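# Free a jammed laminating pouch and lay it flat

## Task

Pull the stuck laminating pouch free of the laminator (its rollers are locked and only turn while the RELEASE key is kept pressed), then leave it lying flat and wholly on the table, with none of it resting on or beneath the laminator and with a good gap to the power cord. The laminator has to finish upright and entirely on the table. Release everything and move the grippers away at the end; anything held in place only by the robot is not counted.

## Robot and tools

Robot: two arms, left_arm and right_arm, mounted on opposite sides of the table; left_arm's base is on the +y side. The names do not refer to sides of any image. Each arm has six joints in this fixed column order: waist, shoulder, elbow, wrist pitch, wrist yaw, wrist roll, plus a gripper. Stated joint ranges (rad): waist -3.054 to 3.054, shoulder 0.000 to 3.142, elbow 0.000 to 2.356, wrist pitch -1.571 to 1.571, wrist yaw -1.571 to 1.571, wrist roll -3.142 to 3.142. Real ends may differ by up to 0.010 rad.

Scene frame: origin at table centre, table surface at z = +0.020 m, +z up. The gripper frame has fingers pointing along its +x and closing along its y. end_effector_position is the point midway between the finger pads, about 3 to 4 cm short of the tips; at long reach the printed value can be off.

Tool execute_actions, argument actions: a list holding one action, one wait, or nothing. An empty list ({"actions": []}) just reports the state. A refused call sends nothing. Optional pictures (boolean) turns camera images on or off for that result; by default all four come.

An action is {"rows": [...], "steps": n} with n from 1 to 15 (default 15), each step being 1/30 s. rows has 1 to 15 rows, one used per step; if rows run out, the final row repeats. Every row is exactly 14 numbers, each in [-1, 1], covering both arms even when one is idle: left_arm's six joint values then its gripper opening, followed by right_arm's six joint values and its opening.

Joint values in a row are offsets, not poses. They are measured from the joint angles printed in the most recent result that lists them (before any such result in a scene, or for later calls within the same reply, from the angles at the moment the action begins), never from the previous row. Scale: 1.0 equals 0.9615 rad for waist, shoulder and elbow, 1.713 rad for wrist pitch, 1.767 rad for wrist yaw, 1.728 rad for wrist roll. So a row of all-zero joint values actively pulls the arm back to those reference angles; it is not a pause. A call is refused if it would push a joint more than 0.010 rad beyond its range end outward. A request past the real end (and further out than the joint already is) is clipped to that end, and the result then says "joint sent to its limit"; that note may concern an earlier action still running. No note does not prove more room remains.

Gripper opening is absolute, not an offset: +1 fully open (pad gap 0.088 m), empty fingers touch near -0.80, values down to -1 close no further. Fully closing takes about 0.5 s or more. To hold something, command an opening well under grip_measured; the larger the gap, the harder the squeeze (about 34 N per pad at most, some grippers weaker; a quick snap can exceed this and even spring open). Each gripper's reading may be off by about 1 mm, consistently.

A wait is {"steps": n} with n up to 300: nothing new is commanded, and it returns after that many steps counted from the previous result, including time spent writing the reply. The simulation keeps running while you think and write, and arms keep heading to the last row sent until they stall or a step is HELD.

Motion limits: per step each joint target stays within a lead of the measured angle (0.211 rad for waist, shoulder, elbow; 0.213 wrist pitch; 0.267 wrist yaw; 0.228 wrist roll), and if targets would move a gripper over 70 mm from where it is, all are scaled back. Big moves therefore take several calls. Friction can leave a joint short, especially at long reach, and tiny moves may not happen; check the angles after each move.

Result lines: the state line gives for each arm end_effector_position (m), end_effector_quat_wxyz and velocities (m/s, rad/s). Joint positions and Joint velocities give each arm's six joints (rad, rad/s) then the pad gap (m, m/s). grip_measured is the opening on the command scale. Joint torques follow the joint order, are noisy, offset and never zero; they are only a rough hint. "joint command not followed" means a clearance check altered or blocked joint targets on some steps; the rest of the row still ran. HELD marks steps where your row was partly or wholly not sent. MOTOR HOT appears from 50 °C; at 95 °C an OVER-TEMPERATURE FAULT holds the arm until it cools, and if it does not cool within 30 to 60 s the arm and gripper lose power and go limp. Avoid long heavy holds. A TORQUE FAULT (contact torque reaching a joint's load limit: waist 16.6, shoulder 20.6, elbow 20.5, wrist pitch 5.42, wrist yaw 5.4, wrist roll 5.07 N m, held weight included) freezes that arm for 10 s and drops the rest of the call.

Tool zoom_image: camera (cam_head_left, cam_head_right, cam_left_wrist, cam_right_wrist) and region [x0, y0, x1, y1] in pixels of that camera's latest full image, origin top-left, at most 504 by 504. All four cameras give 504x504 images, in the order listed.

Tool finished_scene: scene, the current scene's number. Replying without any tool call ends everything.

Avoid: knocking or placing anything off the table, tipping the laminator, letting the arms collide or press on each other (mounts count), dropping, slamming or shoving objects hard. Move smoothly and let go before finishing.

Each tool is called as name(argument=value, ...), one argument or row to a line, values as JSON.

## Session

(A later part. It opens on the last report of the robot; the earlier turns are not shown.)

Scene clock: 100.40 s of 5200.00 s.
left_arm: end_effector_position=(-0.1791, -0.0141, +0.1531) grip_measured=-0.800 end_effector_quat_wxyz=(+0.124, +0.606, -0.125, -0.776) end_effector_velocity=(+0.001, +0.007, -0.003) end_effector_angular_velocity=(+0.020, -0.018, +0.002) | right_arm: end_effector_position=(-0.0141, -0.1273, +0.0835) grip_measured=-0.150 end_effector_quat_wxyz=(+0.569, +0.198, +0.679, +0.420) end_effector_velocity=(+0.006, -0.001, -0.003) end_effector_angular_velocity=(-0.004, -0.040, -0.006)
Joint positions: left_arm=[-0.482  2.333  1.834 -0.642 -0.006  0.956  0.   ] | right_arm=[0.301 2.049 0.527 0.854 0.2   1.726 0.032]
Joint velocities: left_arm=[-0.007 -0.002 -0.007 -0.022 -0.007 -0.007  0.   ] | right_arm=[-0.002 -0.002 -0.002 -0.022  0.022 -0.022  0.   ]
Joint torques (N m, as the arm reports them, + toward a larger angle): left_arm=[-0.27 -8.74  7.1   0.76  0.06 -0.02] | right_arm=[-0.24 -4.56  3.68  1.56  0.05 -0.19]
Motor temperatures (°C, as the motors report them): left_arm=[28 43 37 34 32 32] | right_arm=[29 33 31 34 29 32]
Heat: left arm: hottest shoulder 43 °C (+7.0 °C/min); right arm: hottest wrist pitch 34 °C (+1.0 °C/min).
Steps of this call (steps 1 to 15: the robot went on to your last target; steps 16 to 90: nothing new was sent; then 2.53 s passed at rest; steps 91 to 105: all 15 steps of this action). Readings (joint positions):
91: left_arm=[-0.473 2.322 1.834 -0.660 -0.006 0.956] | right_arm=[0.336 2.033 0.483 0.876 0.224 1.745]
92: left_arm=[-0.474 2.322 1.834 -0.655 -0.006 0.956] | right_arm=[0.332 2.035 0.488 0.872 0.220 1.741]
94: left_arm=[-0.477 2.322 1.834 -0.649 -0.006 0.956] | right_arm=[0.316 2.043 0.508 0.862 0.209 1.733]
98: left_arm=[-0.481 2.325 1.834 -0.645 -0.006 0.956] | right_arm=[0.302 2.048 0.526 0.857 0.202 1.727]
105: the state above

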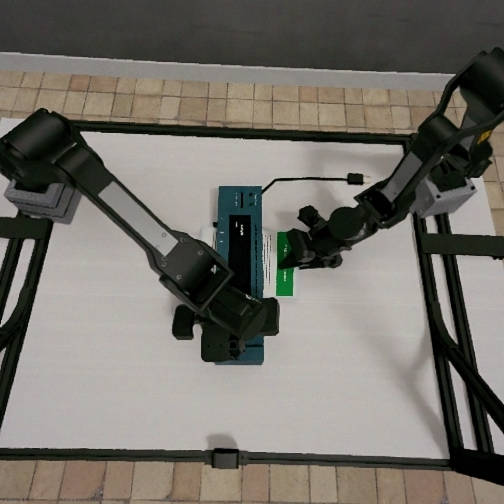

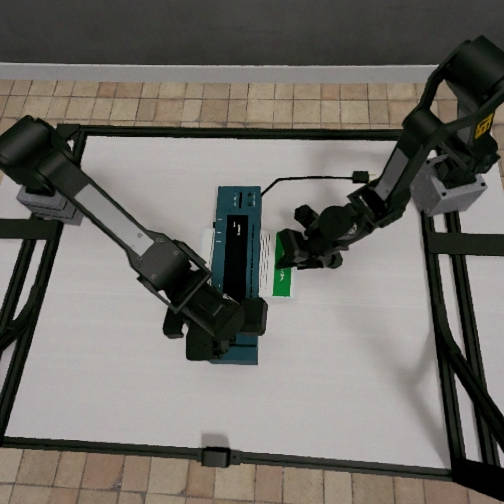

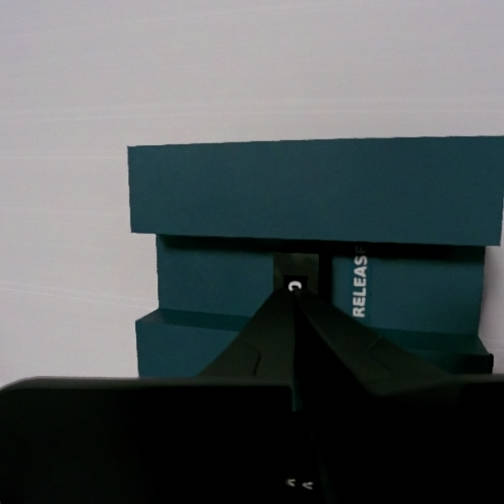

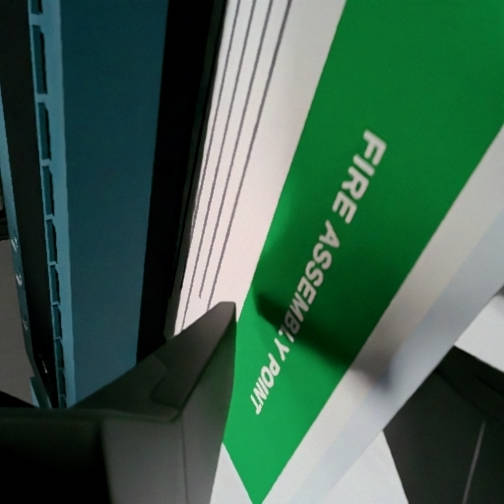

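execute_actions(
  actions=[
    {"rows":[[0,0.03,0,0,0,0,-0.8,0,0,0,0,0,0,-0.25],[0,0.03,0,0,0,0,-0.8,0,0,0,0,0,0,-0.35],[0,0.04,0,0,0,0,-0.8,0,0,0,0,0,0,-0.45],[0,0.04,0,0,0,0,-0.8,0,0,0,0,0,0,-0.5],[0,0.05,0,0,0,0,-0.8,0,0,0,0,0,0,-0.55],[0,0.05,0,0,0,0,-0.8,0,0,0,0,0,0,-0.6],[0,0.06,0,0,0,0,-0.8,0,0,0,0,0,0,-0.65],[0,0.06,0,0,0,0,-0.8,0,0,0,0,0,0,-0.7],[0,0.06,0,0,0,0,-0.8,0,0,0,0,0,0,-0.75],[0,0.06,0,0,0,0,-0.8,0,0,0,0,0,0,-0.8],[0,0.06,0,0,0,0,-0.8,0,0,0,0,0,0,-0.9],[0,0.06,0,0,0,0,-0.8,0,0,0,0,0,0,-1]],"steps":15},
  ],
)

Scene clock: 103.60 s of 5200.00 s.
left_arm: end_effector_position=(-0.1789, -0.0138, +0.1491) grip_measured=-0.800 end_effector_quat_wxyz=(+0.122, +0.608, -0.123, -0.775) end_effector_velocity=(+0.002, +0.003, -0.002) end_effector_angular_velocity=(+0.016, +0.001, +0.006) | right_arm: end_effector_position=(-0.0143, -0.1252, +0.0861) grip_measured=-0.697 end_effector_quat_wxyz=(+0.565, +0.208, +0.681, +0.417) end_effector_velocity=(-0.001, -0.002, -0.001) end_effector_angular_velocity=(-0.003, -0.017, +0.021)
Joint positions: left_arm=[-0.482  2.342  1.835 -0.642 -0.006  0.956  0.   ] | right_arm=[0.3   2.048 0.528 0.865 0.203 1.74  0.005]
Joint velocities: left_arm=[ 0.002 -0.002 -0.007 -0.007  0.007 -0.007  0.   ] | right_arm=[ 0.002 -0.002 -0.002 -0.007 -0.007 -0.022 -0.   ]
Joint torques (N m, as the arm reports them, + toward a larger angle): left_arm=[-0.05 -6.85  6.99  0.84  0.04 -0.02] | right_arm=[ 0.14 -5.26  2.68  0.92  0.02 -0.61]
Motor temperatures (°C, as the motors report them): left_arm=[28 43 38 34 32 32] | right_arm=[29 33 31 34 29 32]
Heat: left arm: hottest shoulder 43 °C (+6.1 °C/min); right arm: hottest wrist pitch 34 °C (+1.0 °C/min).
Steps of this call (steps 1 to 15: the robot went on to your last target; steps 16 to 81: nothing new was sent; steps 82 to 96: all 15 steps of this action). Readings (joint positions):
82: left_arm=[-0.482 2.333 1.834 -0.642 -0.006 0.956] | right_arm=[0.301 2.049 0.527 0.854 0.200 1.725]
83: left_arm=[-0.482 2.333 1.834 -0.642 -0.006 0.956] | right_arm=[0.301 2.049 0.527 0.854 0.200 1.725]
85: left_arm=[-0.482 2.334 1.834 -0.642 -0.006 0.956] | right_arm=[0.301 2.049 0.527 0.854 0.200 1.725]
89: left_arm=[-0.482 2.341 1.834 -0.641 -0.006 0.956] | right_arm=[0.301 2.049 0.527 0.856 0.202 1.725]
96: the state above

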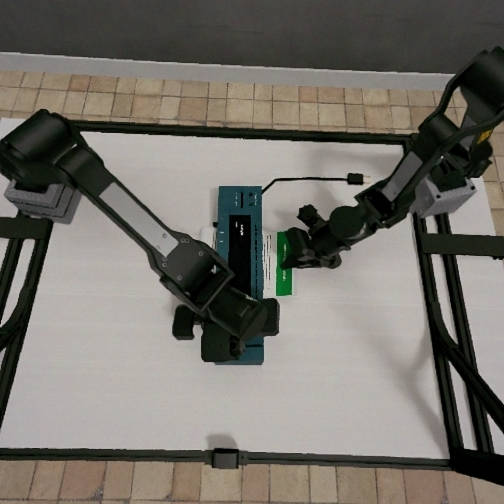

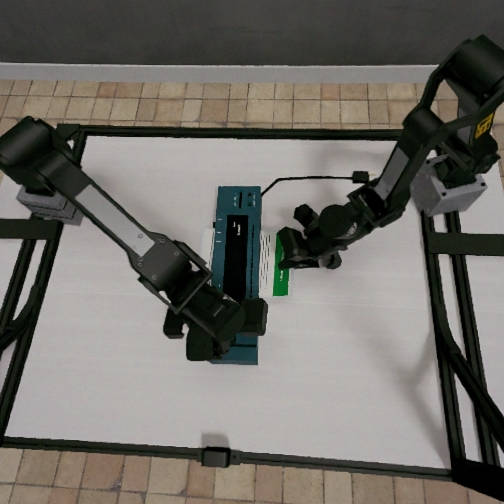

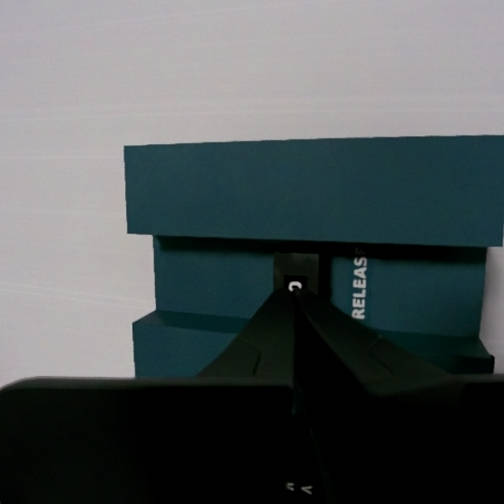

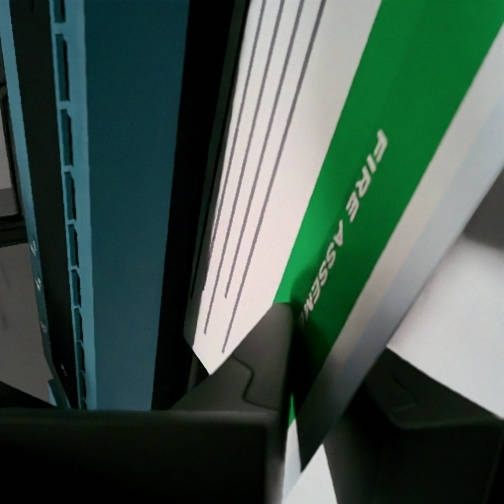

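execute_actions(
  actions=[
    {"rows":[[0,0.07,0,0,0,0,-0.8,0,0,0,0,0,0,-1],[0,0.07,0,0,0,0,-0.8,0,0,0,0,0,0,-1],[0,0.07,0,0,0,0,-0.8,0,0,0,0,0,0,-1],[0,0.07,0,0,0,0,-0.8,0.006,-0.003,-0.008,0.002,0.002,0.001,-1],[0,0.07,0,0,0,0,-0.8,0.012,-0.006,-0.015,0.004,0.004,0.003,-1],[0,0.07,0,0,0,0,-0.8,0.018,-0.009,-0.023,0.006,0.007,0.004,-1],[0,0.07,0,0,0,0,-0.8,0.024,-0.012,-0.031,0.008,0.009,0.006,-1],[0,0.07,0,0,0,0,-0.8,0.03,-0.015,-0.038,0.01,0.011,0.008,-1],[0,0.07,0,0,0,0,-0.8,0.036,-0.018,-0.046,0.012,0.013,0.009,-1],[0,0.07,0,0,0,0,-0.8,0.042,-0.021,-0.054,0.014,0.016,0.011,-1],[0,0.07,0,0,0,0,-0.8,0.05,-0.025,-0.062,0.016,0.018,0.012,-1]],"steps":15},
  ],
)

Scene clock: 110.17 s of 5200.00 s.
left_arm: end_effector_position=(-0.1794, -0.0143, +0.1464) grip_measured=-0.800 end_effector_quat_wxyz=(+0.121, +0.609, -0.122, -0.775) end_effector_velocity=(-0.002, +0.002, -0.001) end_effector_angular_velocity=(+0.000, -0.012, -0.011) | right_arm: end_effector_position=(-0.0164, -0.1278, +0.0961) grip_measured=-0.713 end_effector_quat_wxyz=(+0.558, +0.234, +0.677, +0.418) end_effector_velocity=(-0.000, -0.005, -0.000) end_effector_angular_velocity=(-0.005, +0.012, -0.006)
Joint positions: left_arm=[-0.483  2.35   1.84  -0.642 -0.007  0.956  0.   ] | right_arm=[0.324 2.026 0.505 0.904 0.246 1.774 0.004]
Joint velocities: left_arm=[-0.007  0.002  0.002 -0.007 -0.007  0.007  0.   ] | right_arm=[ 0.012 -0.007 -0.017  0.007  0.007  0.022 -0.001]
Joint torques (N m, as the arm reports them, + toward a larger angle): left_arm=[ 0.04 -5.73  6.5   0.83  0.08 -0.02] | right_arm=[ 1.75 -5.47 -0.39  0.81 -0.29 -0.58]
Motor temperatures (°C, as the motors report them): left_arm=[28 42 38 34 32 32] | right_arm=[29 33 31 34 29 33]
Heat: left arm: hottest shoulder 42 °C (+5.0 °C/min); right arm: hottest wrist pitch 34 °C (+1.0 °C/min).
Steps of this call (steps 1 to 15: the robot went on to your last target; steps 16 to 182: nothing new was sent; steps 183 to 197: all 15 steps of this action). Readings (joint positions):
183: left_arm=[-0.483 2.344 1.835 -0.643 -0.006 0.956] | right_arm=[0.305 2.048 0.530 0.865 0.206 1.744]
184: left_arm=[-0.483 2.346 1.836 -0.644 -0.006 0.956] | right_arm=[0.305 2.048 0.530 0.867 0.206 1.747]
186: left_arm=[-0.483 2.346 1.837 -0.645 -0.007 0.956] | right_arm=[0.305 2.048 0.530 0.869 0.206 1.751]
190: left_arm=[-0.483 2.347 1.838 -0.646 -0.007 0.956] | right_arm=[0.308 2.041 0.522 0.884 0.215 1.759]
197: the state above

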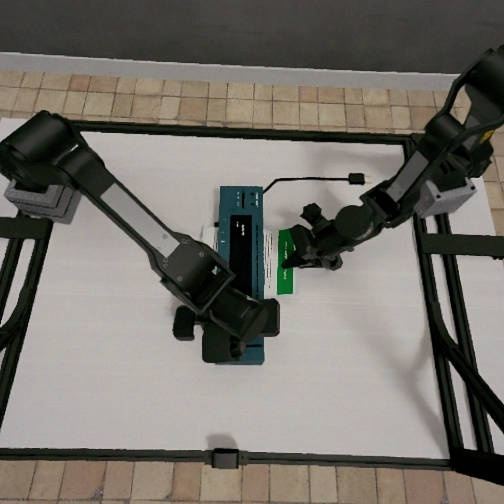

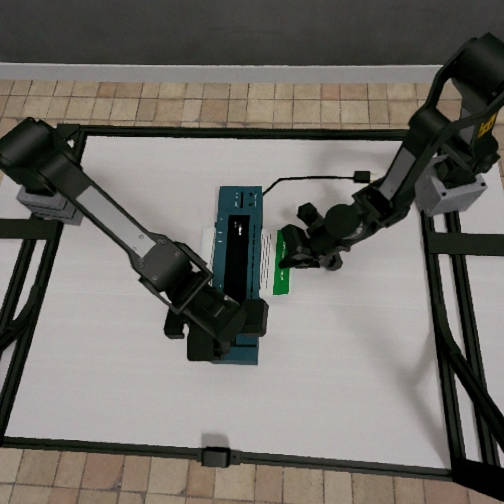

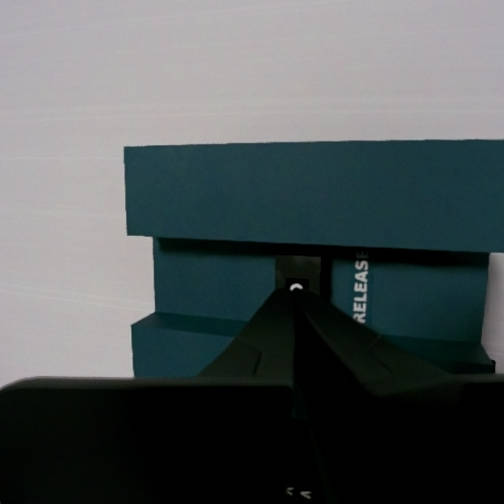

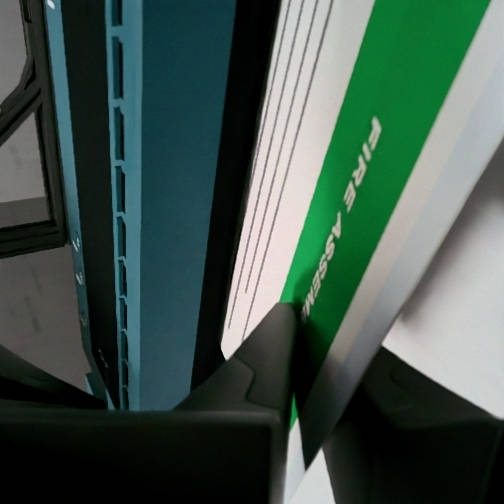

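execute_actions(
  actions=[
    {"rows":[[0,0.08,-0.01,0,0,0,-0.8,0,0,0,0,0,0,-1],[0,0.09,-0.02,0,0,0,-0.8,0,0,0,0,0,0,-1],[0,0.1,-0.03,0,0,0,-0.8,0,0,0,0,0,0,-1],[0,0.11,-0.03,0,0,0,-0.8,0,0,0,0,0,0,-1],[0,0.11,-0.03,0,0,0,-0.8,0,0,0,0,0,0,-1],[0,0.11,-0.03,0,0,0,-0.8,0.01,0,-0.01,0,0,0,-1],[0,0.11,-0.03,0,0,0,-0.8,0.02,0,-0.025,0,0,0,-1],[0,0.11,-0.03,0,0,0,-0.8,0.03,-0.004,-0.04,0,0,0,-1],[0,0.11,-0.03,0,0,0,-0.8,0.04,-0.008,-0.055,0,0,0,-1],[0,0.11,-0.03,0,0,0,-0.8,0.05,-0.012,-0.07,0,0,0,-1]],"steps":15},
  ],
)

Scene clock: 114.07 s of 5200.00 s.
left_arm: end_effector_position=(-0.1813, -0.0139, +0.1372) grip_measured=-0.802 end_effector_quat_wxyz=(+0.116, +0.609, -0.120, -0.775) end_effector_velocity=(-0.000, +0.004, -0.002) end_effector_angular_velocity=(+0.016, +0.001, +0.001) | right_arm: end_effector_position=(-0.0170, -0.1462, +0.0898) grip_measured=-0.704 end_effector_quat_wxyz=(+0.562, +0.220, +0.681, +0.415) end_effector_velocity=(+0.005, -0.041, -0.024) end_effector_angular_velocity=(-0.078, -0.074, +0.059)
Joint positions: left_arm=[-0.485  2.37   1.84  -0.63  -0.002  0.956  0.   ] | right_arm=[0.361 2.016 0.458 0.911 0.261 1.794 0.004]
Joint velocities: left_arm=[-0.002 -0.002 -0.007 -0.007  0.007 -0.007  0.   ] | right_arm=[ 0.061 -0.002 -0.1   -0.007  0.007 -0.007  0.002]
Joint torques (N m, as the arm reports them, + toward a larger angle): left_arm=[ 0.12 -2.99  3.51 -0.01 -0.17 -0.03] | right_arm=[ 0.57 -5.32  1.46  1.12 -0.36 -0.78]
Motor temperatures (°C, as the motors report them): left_arm=[28 41 38 34 32 32] | right_arm=[29 33 31 34 29 33]
Heat: left arm: hottest shoulder 41 °C (+3.0 °C/min); right arm: hottest wrist pitch 34 °C (+1.0 °C/min).
Steps of this call (steps 1 to 15: the robot went on to your last target; steps 16 to 102: nothing new was sent; steps 103 to 117: all 15 steps of this action). Readings (joint positions):
103: left_arm=[-0.483 2.353 1.840 -0.642 -0.007 0.956] | right_arm=[0.326 2.025 0.504 0.906 0.249 1.777]
104: left_arm=[-0.483 2.355 1.840 -0.642 -0.007 0.956] | right_arm=[0.326 2.025 0.505 0.906 0.248 1.780]
106: left_arm=[-0.483 2.360 1.840 -0.643 -0.007 0.956] | right_arm=[0.325 2.025 0.506 0.908 0.247 1.784]
110: left_arm=[-0.483 2.364 1.840 -0.640 -0.006 0.956] | right_arm=[0.327 2.025 0.502 0.912 0.249 1.787]
117: the state above

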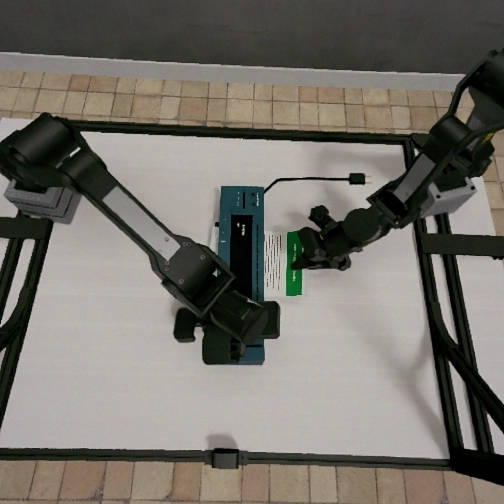

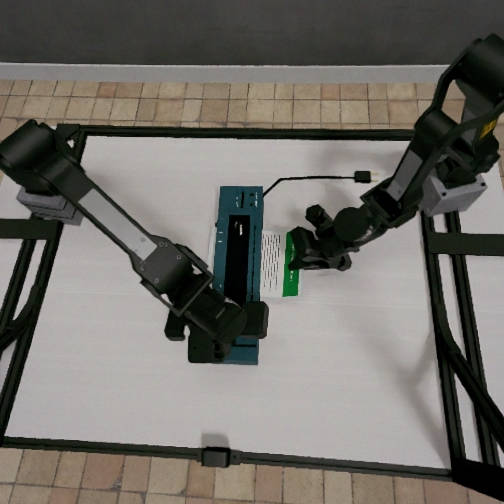

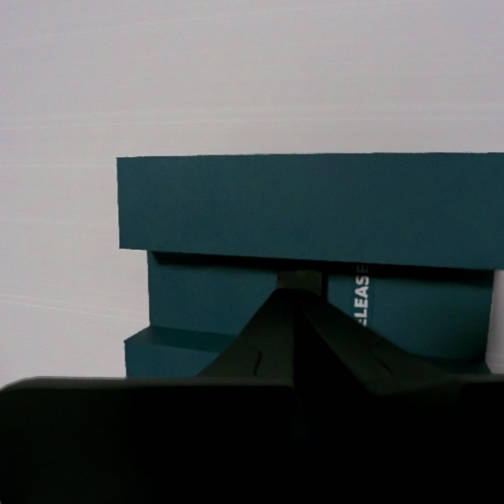

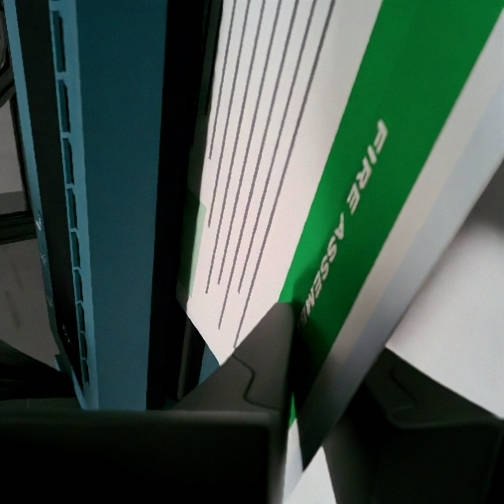

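execute_actions(
  actions=[
    {"rows":[[0,0.09,-0.03,-0.007,-0.003,0,-0.8,0.02,-0.004,-0.03,0.002,0.004,0,-1],[0,0.09,-0.03,-0.007,-0.003,0,-0.8,0.03,-0.007,-0.04,0.004,0.008,0.002,-1],[0,0.09,-0.03,-0.007,-0.003,0,-0.8,0.04,-0.01,-0.05,0.006,0.012,0.004,-1],[0,0.09,-0.03,-0.007,-0.003,0,-0.8,0.05,-0.013,-0.06,0.008,0.015,0.006,-1],[0,0.09,-0.03,-0.007,-0.003,0,-0.8,0.06,-0.016,-0.07,0.01,0.018,0.008,-1],[0,0.09,-0.03,-0.007,-0.003,0,-0.8,0.07,-0.019,-0.08,0.012,0.021,0.011,-1],[0,0.09,-0.03,-0.007,-0.003,0,-0.8,0.08,-0.022,-0.09,0.014,0.025,0.014,-1],[0,0.09,-0.03,-0.007,-0.003,0,-0.8,0.09,-0.025,-0.1,0.016,0.029,0.017,-1],[0,0.09,-0.03,-0.007,-0.003,0,-0.8,0.1,-0.028,-0.11,0.018,0.033,0.019,-1],[0,0.09,-0.03,-0.007,-0.003,0,-0.8,0.11,-0.031,-0.12,0.02,0.036,0.021,-1]],"steps":15},
  ],
)

Scene clock: 124.63 s of 5200.00 s.
left_arm: end_effector_position=(-0.1814, -0.0139, +0.1368) grip_measured=-0.802 end_effector_quat_wxyz=(+0.116, +0.610, -0.120, -0.775) end_effector_velocity=(+0.002, +0.003, +0.000) end_effector_angular_velocity=(+0.012, -0.013, +0.007) | right_arm: end_effector_position=(-0.0200, -0.1807, +0.0868) grip_measured=-0.699 end_effector_quat_wxyz=(+0.562, +0.213, +0.682, +0.417) end_effector_velocity=(+0.001, -0.019, -0.007) end_effector_angular_velocity=(-0.019, -0.044, +0.034)
Joint positions: left_arm=[-0.485  2.371  1.84  -0.63  -0.003  0.956  0.   ] | right_arm=[0.459 1.989 0.364 0.952 0.329 1.848 0.005]
Joint velocities: left_arm=[-0.002 -0.002  0.002 -0.022 -0.007 -0.007  0.   ] | right_arm=[ 0.046 -0.007 -0.042 -0.007  0.022 -0.007  0.001]
Joint torques (N m, as the arm reports them, + toward a larger angle): left_arm=[-0.01 -2.9   3.61 -0.11 -0.15 -0.02] | right_arm=[ 0.29 -4.8   0.52  1.12  0.   -0.77]
Motor temperatures (°C, as the motors report them): left_arm=[28 39 36 33 32 32] | right_arm=[29 34 31 33 29 33]
Heat: left arm: hottest shoulder 39 °C (-2.0 °C/min); right arm: hottest shoulder 34 °C (+1.0 °C/min).
Steps of this call (steps 1 to 15: the robot went on to your last target; steps 16 to 302: nothing new was sent; steps 303 to 317: all 15 steps of this action). Readings (joint positions):
303: left_arm=[-0.485 2.371 1.840 -0.631 -0.003 0.956] | right_arm=[0.372 2.015 0.453 0.914 0.255 1.795]
304: left_arm=[-0.485 2.371 1.840 -0.631 -0.003 0.956] | right_arm=[0.374 2.014 0.450 0.919 0.258 1.797]
306: left_arm=[-0.485 2.371 1.840 -0.631 -0.003 0.956] | right_arm=[0.381 2.010 0.441 0.930 0.271 1.806]
310: left_arm=[-0.485 2.371 1.840 -0.630 -0.003 0.956] | right_arm=[0.413 1.996 0.409 0.941 0.299 1.830]
317: the state above

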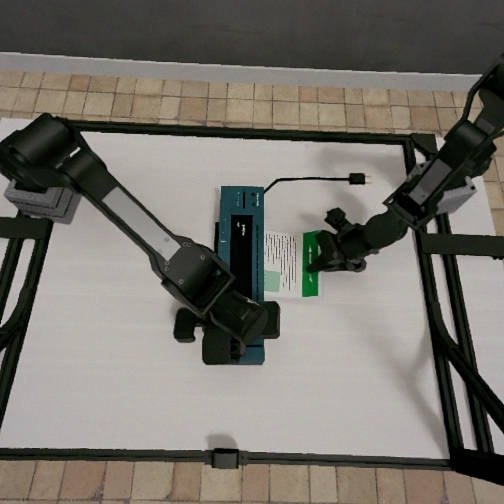

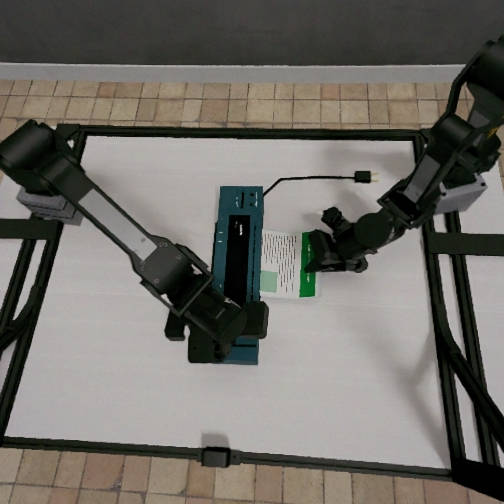

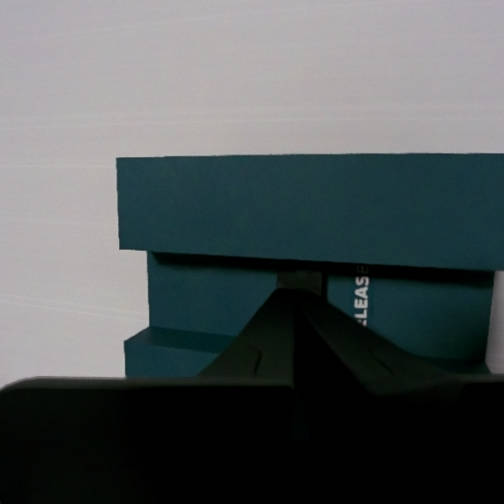

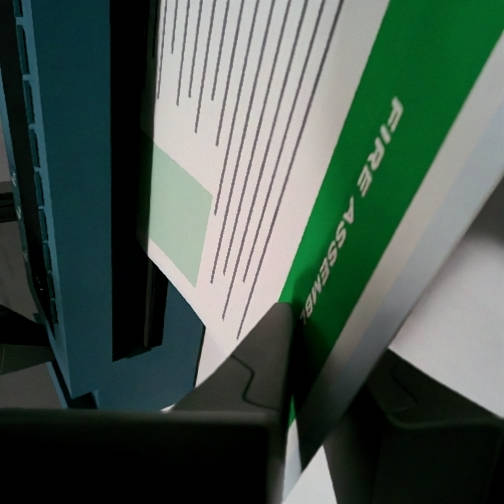

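execute_actions(
  actions=[
    {"rows":[[0,0.09,-0.03,-0.007,0,0,-0.8,0.02,-0.005,-0.03,0.001,0.006,0,-1],[0,0.09,-0.03,-0.007,0,0,-0.8,0.035,-0.01,-0.043,0.002,0.012,0.005,-1],[0,0.09,-0.03,-0.007,0,0,-0.8,0.05,-0.015,-0.056,0.004,0.018,0.01,-1],[0,0.09,-0.03,-0.007,0,0,-0.8,0.065,-0.02,-0.068,0.005,0.024,0.016,-1],[0,0.09,-0.03,-0.007,0,0,-0.8,0.08,-0.025,-0.08,0.006,0.03,0.022,-1],[0,0.09,-0.03,-0.007,0,0,-0.8,0.095,-0.03,-0.092,0.007,0.036,0.028,-1],[0,0.09,-0.03,-0.007,0,0,-0.8,0.11,-0.035,-0.104,0.008,0.042,0.034,-1],[0,0.09,-0.03,-0.007,0,0,-0.8,0.126,-0.04,-0.115,0.009,0.048,0.04,-1],[0,0.09,-0.03,-0.007,0,0,-0.8,0.142,-0.045,-0.126,0.01,0.054,0.045,-1],[0,0.09,-0.03,-0.007,0,0,-0.8,0.158,-0.05,-0.137,0.011,0.06,0.05,-1],[0,0.09,-0.03,-0.007,0,0,-0.8,0.175,-0.054,-0.147,0.012,0.066,0.055,-1]],"steps":15},
  ],
)

Scene clock: 130.90 s of 5200.00 s.
left_arm: end_effector_position=(-0.1814, -0.0137, +0.1366) grip_measured=-0.802 end_effector_quat_wxyz=(+0.116, +0.610, -0.120, -0.775) end_effector_velocity=(-0.003, +0.001, +0.001) end_effector_angular_velocity=(-0.000, +0.012, +0.001) | right_arm: end_effector_position=(-0.0196, -0.2265, +0.0868) grip_measured=-0.718 end_effector_quat_wxyz=(+0.560, +0.210, +0.684, +0.418) end_effector_velocity=(-0.005, +0.007, +0.024) end_effector_angular_velocity=(+0.091, +0.040, -0.024)
Joint positions: left_arm=[-0.485  2.371  1.84  -0.63  -0.003  0.956  0.   ] | right_arm=[0.614 1.939 0.244 0.983 0.44  1.952 0.004]
Joint velocities: left_arm=[-0.002 -0.002 -0.002  0.007  0.007 -0.007  0.   ] | right_arm=[ 0.022 -0.061 -0.007  0.037  0.066 -0.007 -0.001]
Joint torques (N m, as the arm reports them, + toward a larger angle): left_arm=[-0.05 -2.85  3.61 -0.07  0.05 -0.02] | right_arm=[ 0.94 -3.75 -0.07  0.81  0.18 -0.5 ]
Motor temperatures (°C, as the motors report them): left_arm=[28 38 36 33 32 32] | right_arm=[29 34 31 33 29 33]
Heat: left arm: hottest shoulder 38 °C (-3.0 °C/min); right arm: hottest shoulder 34 °C (+0.0 °C/min).
Steps of this call (steps 1 to 15: the robot went on to your last target; steps 16 to 173: nothing new was sent; steps 174 to 188: all 15 steps of this action). Readings (joint positions):
174: left_arm=[-0.485 2.371 1.840 -0.630 -0.003 0.956] | right_arm=[0.468 1.987 0.362 0.955 0.332 1.850]
175: left_arm=[-0.485 2.371 1.840 -0.630 -0.003 0.956] | right_arm=[0.471 1.986 0.359 0.958 0.335 1.854]
177: left_arm=[-0.485 2.371 1.840 -0.630 -0.003 0.956] | right_arm=[0.487 1.979 0.343 0.968 0.352 1.868]
181: left_arm=[-0.485 2.371 1.840 -0.630 -0.003 0.956] | right_arm=[0.539 1.960 0.302 0.975 0.392 1.909]
188: the state above

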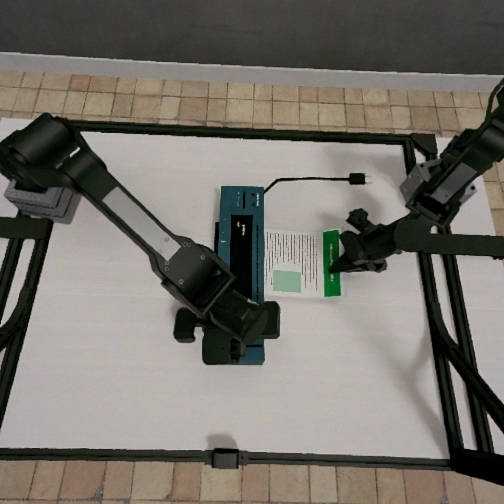

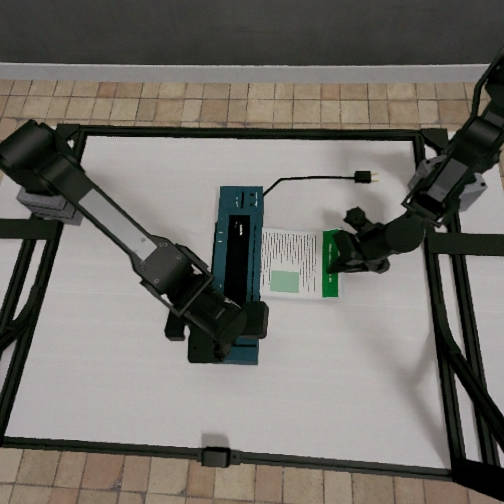

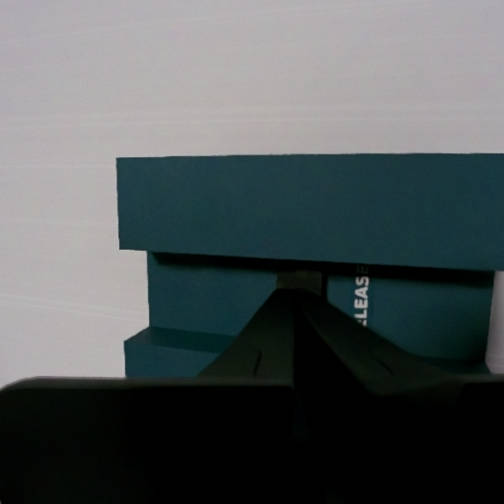

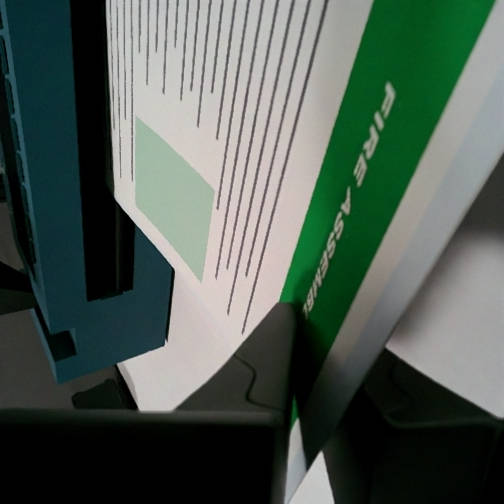

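execute_actions(
  actions=[
    {"rows":[[0,0.09,-0.03,-0.007,0,0,-0.8,0.025,-0.005,-0.025,-0.003,0.008,0,-1],[0,0.09,-0.03,-0.007,0,0,-0.8,0.043,-0.01,-0.034,-0.005,0.015,0.008,-1],[0,0.09,-0.03,-0.007,0,0,-0.8,0.061,-0.015,-0.043,-0.008,0.022,0.016,-1],[0,0.09,-0.03,-0.007,0,0,-0.8,0.079,-0.02,-0.051,-0.011,0.029,0.024,-1],[0,0.09,-0.03,-0.007,0,0,-0.8,0.097,-0.025,-0.059,-0.014,0.036,0.032,-1],[0,0.09,-0.03,-0.007,0,0,-0.8,0.115,-0.03,-0.066,-0.017,0.043,0.04,-1],[0,0.09,-0.03,-0.007,0,0,-0.8,0.134,-0.035,-0.073,-0.021,0.05,0.048,-1],[0,0.09,-0.03,-0.007,0,0,-0.8,0.153,-0.039,-0.079,-0.025,0.058,0.056,-1],[0,0.09,-0.03,-0.007,0,0,-0.8,0.172,-0.043,-0.085,-0.029,0.066,0.064,-1],[0,0.09,-0.03,-0.007,0,0,-0.8,0.191,-0.047,-0.09,-0.033,0.073,0.072,-1],[0,0.09,-0.03,-0.007,0,0,-0.8,0.21,-0.051,-0.095,-0.036,0.08,0.08,-1]],"steps":15},
  ],
)

Scene clock: 135.93 s of 5200.00 s.
left_arm: end_effector_position=(-0.1815, -0.0138, +0.1366) grip_measured=-0.802 end_effector_quat_wxyz=(+0.116, +0.610, -0.120, -0.775) end_effector_velocity=(+0.001, +0.001, +0.002) end_effector_angular_velocity=(-0.000, -0.004, +0.007) | right_arm: end_effector_position=(-0.0166, -0.2711, +0.0832) grip_measured=-0.773 end_effector_quat_wxyz=(+0.568, +0.195, +0.679, +0.423) end_effector_velocity=(+0.055, -0.042, -0.023) end_effector_angular_velocity=(-0.017, -0.203, +0.025)
Joint positions: left_arm=[-0.485  2.371  1.84  -0.63  -0.003  0.956  0.   ] | right_arm=[0.807 1.892 0.163 0.923 0.574 2.083 0.001]
Joint velocities: left_arm=[-0.002 -0.007 -0.002 -0.007 -0.007 -0.007  0.   ] | right_arm=[ 0.105 -0.002 -0.173 -0.022  0.11   0.007 -0.   ]
Joint torques (N m, as the arm reports them, + toward a larger angle): left_arm=[-0.05 -2.83  3.61 -0.09  0.05 -0.02] | right_arm=[ 0.06 -3.53  1.61  1.52  0.32  0.03]
Motor temperatures (°C, as the motors report them): left_arm=[28 38 36 33 32 32] | right_arm=[29 34 31 33 29 33]
Heat: left arm: hottest shoulder 38 °C (-3.0 °C/min); right arm: hottest shoulder 34 °C (+0.0 °C/min).
Steps of this call (steps 1 to 15: the robot went on to your last target; steps 16 to 136: nothing new was sent; steps 137 to 151: all 15 steps of this action). Readings (joint positions):
137: left_arm=[-0.485 2.371 1.840 -0.630 -0.003 0.956] | right_arm=[0.619 1.936 0.243 0.984 0.447 1.957]
138: left_arm=[-0.485 2.371 1.840 -0.630 -0.003 0.956] | right_arm=[0.624 1.934 0.242 0.985 0.455 1.962]
140: left_arm=[-0.485 2.371 1.840 -0.630 -0.003 0.956] | right_arm=[0.646 1.927 0.235 0.985 0.474 1.983]
144: left_arm=[-0.485 2.371 1.840 -0.630 -0.003 0.956] | right_arm=[0.712 1.908 0.210 0.967 0.516 2.034]
151: the state above

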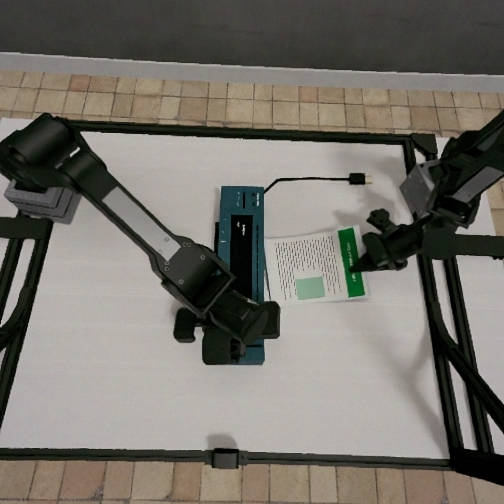

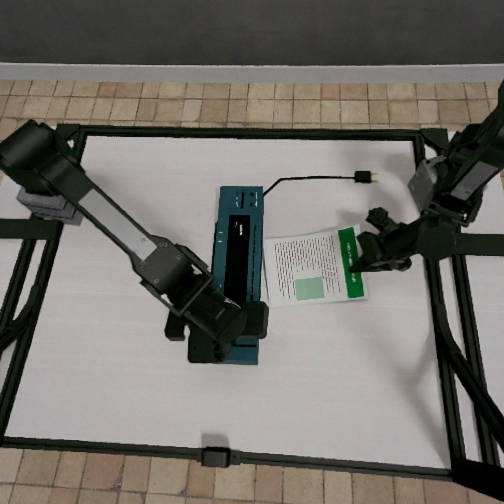

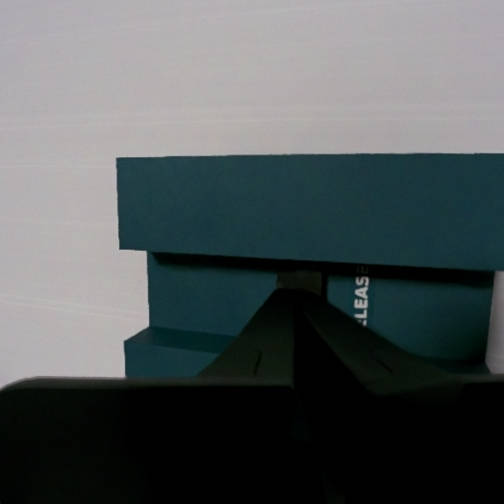

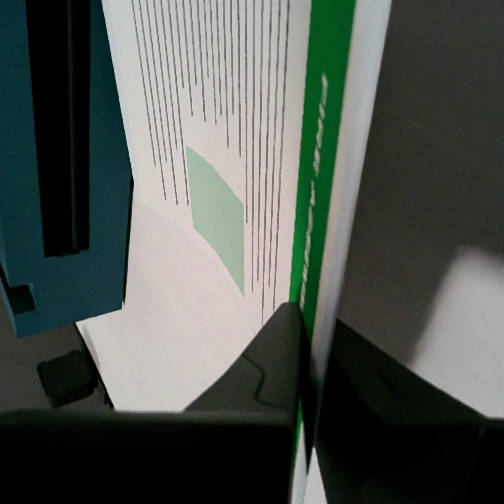

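execute_actions(
  actions=[
    {"rows":[[0,0.06,-0.02,0,0,0,-0.8,0.03,0.008,0.025,-0.018,0.01,0.015,-1],[0,0.03,-0.01,0,0,0,-0.8,0.055,0.016,0.055,-0.038,0.018,0.03,-1],[0,0,0,0,0,0,-0.8,0.08,0.025,0.085,-0.06,0.027,0.044,-1],[0,-0.03,0,0,0,0,-0.8,0.105,0.033,0.117,-0.082,0.036,0.058,-1],[0,-0.06,0,0,0,0,-0.8,0.13,0.042,0.15,-0.105,0.045,0.073,-1],[0,-0.1,0,0,0,0,-0.8,0.157,0.051,0.183,-0.128,0.054,0.088,-1],[0,-0.14,0,0,0,0,-0.8,0.184,0.06,0.216,-0.151,0.063,0.103,-1],[0,-0.18,0,0,0,0,-0.8,0.211,0.069,0.249,-0.174,0.073,0.119,-1],[0,-0.23,-0.05,0,0,0,-0.8,0.238,0.078,0.282,-0.197,0.082,0.134,-1],[0,-0.28,-0.1,0,0,0,-0.8,0.265,0.088,0.315,-0.22,0.092,0.15,-1],[0,-0.35,-0.15,0,0,0,-0.8,0.292,0.097,0.347,-0.243,0.101,0.165,-1],[0,-1,-0.75,-0.1,0,0,-0.8,0.318,0.106,0.379,-0.266,0.11,0.18,-1]],"steps":15},
  ],
  pictures=false,
)

execute_actions(
  actions=[
    {"steps":15},
  ],
)

Scene clock: 142.70 s of 5200.00 s.
left_arm: end_effector_position=(-0.1359, +0.0499, +0.2494) grip_measured=-0.800 end_effector_quat_wxyz=(+0.131, +0.596, -0.135, -0.781) end_effector_velocity=(+0.326, +0.456, +0.190) end_effector_angular_velocity=(+0.318, -0.231, +0.007) | right_arm: end_effector_position=(-0.1080, -0.3064, +0.0813) grip_measured=-0.773 end_effector_quat_wxyz=(+0.563, +0.195, +0.683, +0.422) end_effector_velocity=(-0.078, -0.042, +0.022) end_effector_angular_velocity=(+0.045, +0.058, +0.009)
Joint positions: left_arm=[-0.485  1.926  1.575 -0.757 -0.004  0.956  0.   ] | right_arm=[1.101 1.98  0.506 0.499 0.753 2.374 0.001]
Joint velocities: left_arm=[-0.002 -1.976 -1.79  -0.579 -0.007 -0.007  0.   ] | right_arm=[ 0.232  0.032  0.286 -0.344  0.154  0.227 -0.   ]
Joint torques (N m, as the arm reports them, + toward a larger angle): left_arm=[-0.06 -9.35  5.18  0.76  0.05 -0.02] | right_arm=[-0.27 -3.72  2.47  0.88  0.52  0.07]
Motor temperatures (°C, as the motors report them): left_arm=[28 37 35 33 32 32] | right_arm=[29 33 31 33 29 33]
Heat: left arm: hottest shoulder 37 °C (-3.0 °C/min); right arm: hottest shoulder 33 °C (-1.0 °C/min).
From where the robot then was, a joint's target lay farther than a number of 1.0 reaches, so one or more steps of this call were cut to that.
Steps of this call (steps 1 to 15: the robot went on to your last target; steps 16 to 188: nothing new was sent; steps 189 to 203: all 15 steps of this action). Readings (joint positions):
189: left_arm=[-0.485 2.371 1.842 -0.630 -0.004 0.956] | right_arm=[0.818 1.892 0.162 0.916 0.585 2.093]
190: left_arm=[-0.485 2.370 1.843 -0.630 -0.004 0.956] | right_arm=[0.826 1.893 0.170 0.898 0.593 2.104]
192: left_arm=[-0.485 2.359 1.845 -0.630 -0.004 0.956] | right_arm=[0.859 1.904 0.207 0.846 0.613 2.138]
196: left_arm=[-0.485 2.305 1.841 -0.633 -0.004 0.956] | right_arm=[0.950 1.933 0.325 0.710 0.668 2.230]
203: the state above

Scene clock: 143.20 s of 5200.00 s.
left_arm: end_effector_position=(-0.0627, +0.1523, +0.2828) grip_measured=-0.800 end_effector_quat_wxyz=(+0.138, +0.588, -0.142, -0.784) end_effector_velocity=(+0.011, +0.015, -0.029) end_effector_angular_velocity=(+0.068, -0.052, +0.007) | right_arm: end_effector_position=(-0.1085, -0.3081, +0.0804) grip_measured=-0.773 end_effector_quat_wxyz=(+0.568, +0.197, +0.679, +0.422) end_effector_velocity=(+0.003, +0.001, -0.001) end_effector_angular_velocity=(+0.006, -0.018, -0.002)
Joint positions: left_arm=[-0.485  1.417  1.134 -0.8   -0.004  0.956  0.   ] | right_arm=[1.111 1.986 0.518 0.47  0.766 2.391 0.001]
Joint velocities: left_arm=[-0.002 -0.007 -0.085 -0.007 -0.007 -0.007  0.   ] | right_arm=[-0.002  0.002 -0.002 -0.007  0.007 -0.007 -0.   ]
Joint torques (N m, as the arm reports them, + toward a larger angle): left_arm=[-0.05 -6.42  6.39  0.86  0.05 -0.02] | right_arm=[ 0.15 -3.98  3.3   1.02  0.47  0.04]
Motor temperatures (°C, as the motors report them): left_arm=[28 37 36 33 32 32] | right_arm=[29 33 31 33 29 33]
Heat: left arm: hottest shoulder 37 °C (-3.0 °C/min); right arm: hottest shoulder 33 °C (-1.0 °C/min).
Steps of this call (steps 1 to 15: the robot went on to your last target). Readings (joint positions):
1: left_arm=[-0.485 1.861 1.514 -0.770 -0.004 0.956] | right_arm=[1.106 1.981 0.513 0.489 0.758 2.379]
2: left_arm=[-0.485 1.797 1.453 -0.778 -0.004 0.956] | right_arm=[1.109 1.982 0.516 0.483 0.761 2.383]
4: left_arm=[-0.485 1.671 1.331 -0.790 -0.004 0.956] | right_arm=[1.110 1.984 0.518 0.475 0.764 2.387]
8: left_arm=[-0.485 1.464 1.162 -0.809 -0.004 0.956] | right_arm=[1.111 1.986 0.518 0.471 0.765 2.391]
15: the state above

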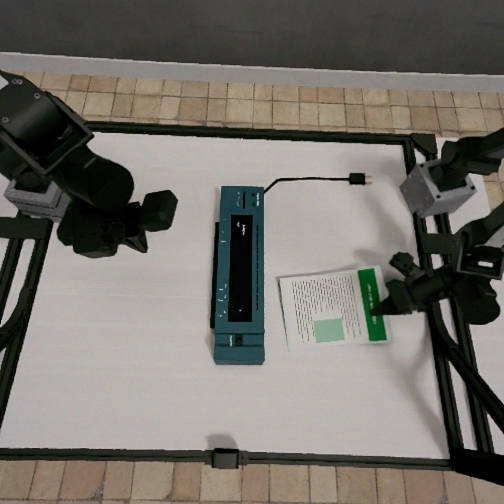

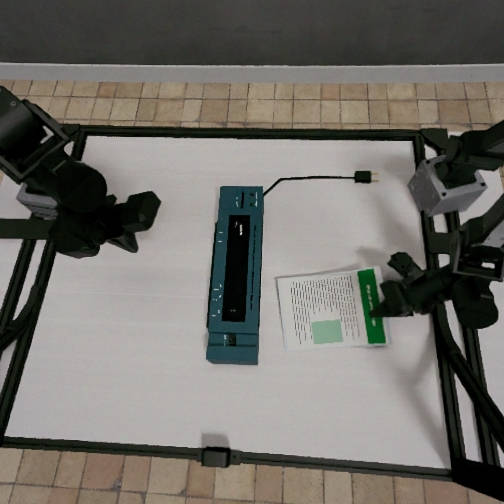

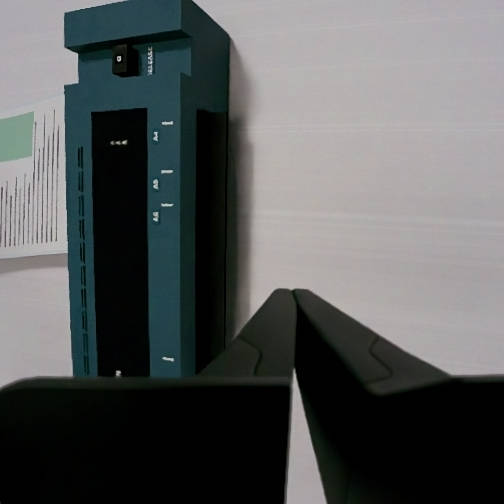

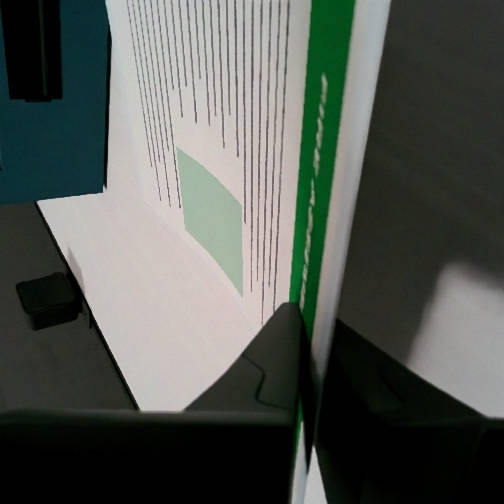

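execute_actions(
  actions=[
    {"rows":[[0,0,0,0,0,0,-0.8,0,0.015,0,0.008,0,0,-1],[0,0,0,0,0,0,-0.8,0,0.03,0,0.016,0,0,-1],[0,0,0,0,0,0,-0.8,0,0.045,0,0.025,0,0,-1],[0,0,0,0,0,0,-0.8,0,0.06,0,0.033,0,0,-1],[0,0,0,0,0,0,-0.8,0,0.075,0,0.041,0,0,-1],[0,0,0,0,0,0,-0.8,0,0.09,0,0.05,0,0,-1],[0,0,0,0,0,0,-0.8,0,0.105,0,0.058,0,0,-1],[0,0,0,0,0,0,-0.8,0,0.105,0,0.058,0,0,-1],[0,0,0,0,0,0,-0.8,0,0.105,0,0.058,0,0,-1],[0,0,0,0,0,0,-0.8,0,0.105,0,0.058,0,0,-0.75],[0,0,0,0,0,0,-0.8,0,0.105,0,0.058,0,0,-0.65],[0,0,0,0,0,0,-0.8,0,0.105,0,0.058,0,0,-0.55]],"steps":15},
  ],
)

Scene clock: 151.80 s of 5200.00 s.
left_arm: end_effector_position=(-0.0623, +0.1529, +0.2815) grip_measured=-0.800 end_effector_quat_wxyz=(+0.137, +0.589, -0.141, -0.784) end_effector_velocity=(+0.001, +0.002, -0.001) end_effector_angular_velocity=(+0.004, -0.007, +0.007) | right_arm: end_effector_position=(-0.1126, -0.3060, +0.0730) grip_measured=-0.606 end_effector_quat_wxyz=(+0.558, +0.207, +0.681, +0.426) end_effector_velocity=(-0.003, -0.001, -0.001) end_effector_angular_velocity=(-0.015, +0.004, +0.014)
Joint positions: left_arm=[-0.485  1.417  1.131 -0.8   -0.004  0.956  0.   ] | right_arm=[1.112 2.049 0.519 0.566 0.781 2.379 0.009]
Joint velocities: left_arm=[-0.002 -0.002 -0.002 -0.007 -0.007 -0.007  0.   ] | right_arm=[-0.002  0.002  0.002  0.007 -0.022 -0.007  0.033]
Joint torques (N m, as the arm reports them, + toward a larger angle): left_arm=[-0.05 -5.75  7.84  0.99  0.04 -0.02] | right_arm=[-0.07 -1.1   2.24  1.4  -0.1   0.31]
Motor temperatures (°C, as the motors report them): left_arm=[28 37 36 33 32 32] | right_arm=[29 33 31 33 29 33]
Heat: left arm: hottest shoulder 37 °C (-6.1 °C/min); right arm: hottest shoulder 33 °C (-1.0 °C/min).
Steps of this call (steps 1 to 15: the robot went on to your last target; steps 16 to 243: nothing new was sent; steps 244 to 258: all 15 steps of this action). Readings (joint positions):
244: left_arm=[-0.485 1.417 1.131 -0.800 -0.004 0.956] | right_arm=[1.111 1.987 0.518 0.470 0.767 2.391]
245: left_arm=[-0.485 1.417 1.131 -0.800 -0.004 0.956] | right_arm=[1.111 1.991 0.518 0.478 0.767 2.391]
247: left_arm=[-0.485 1.417 1.131 -0.800 -0.004 0.956] | right_arm=[1.111 2.008 0.518 0.500 0.767 2.391]
251: left_arm=[-0.485 1.417 1.131 -0.800 -0.004 0.956] | right_arm=[1.112 2.044 0.519 0.549 0.777 2.384]
258: the state above

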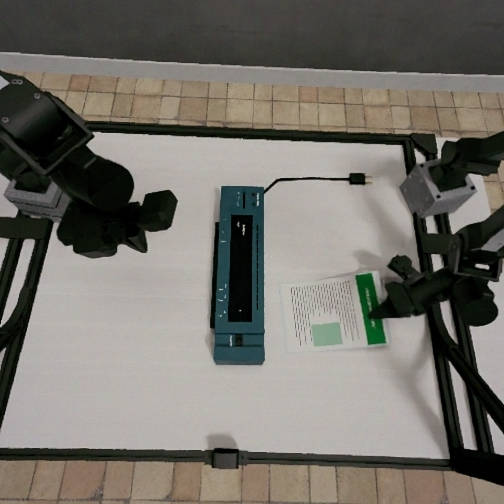

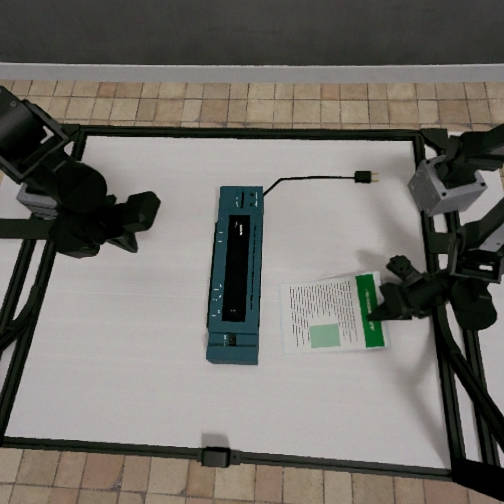

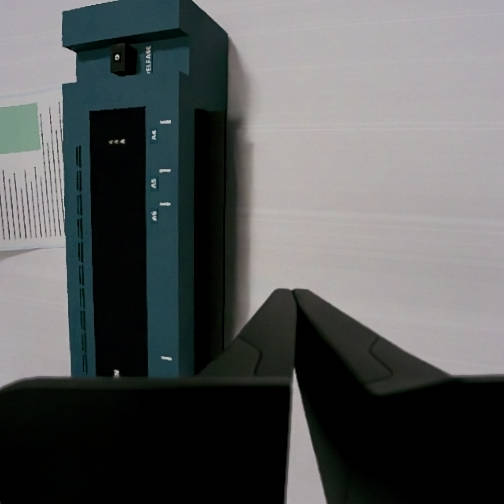

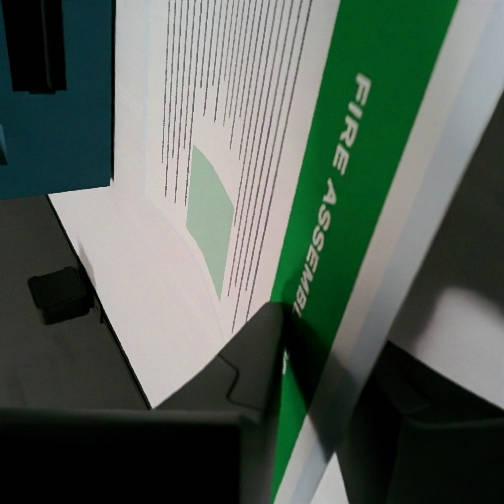

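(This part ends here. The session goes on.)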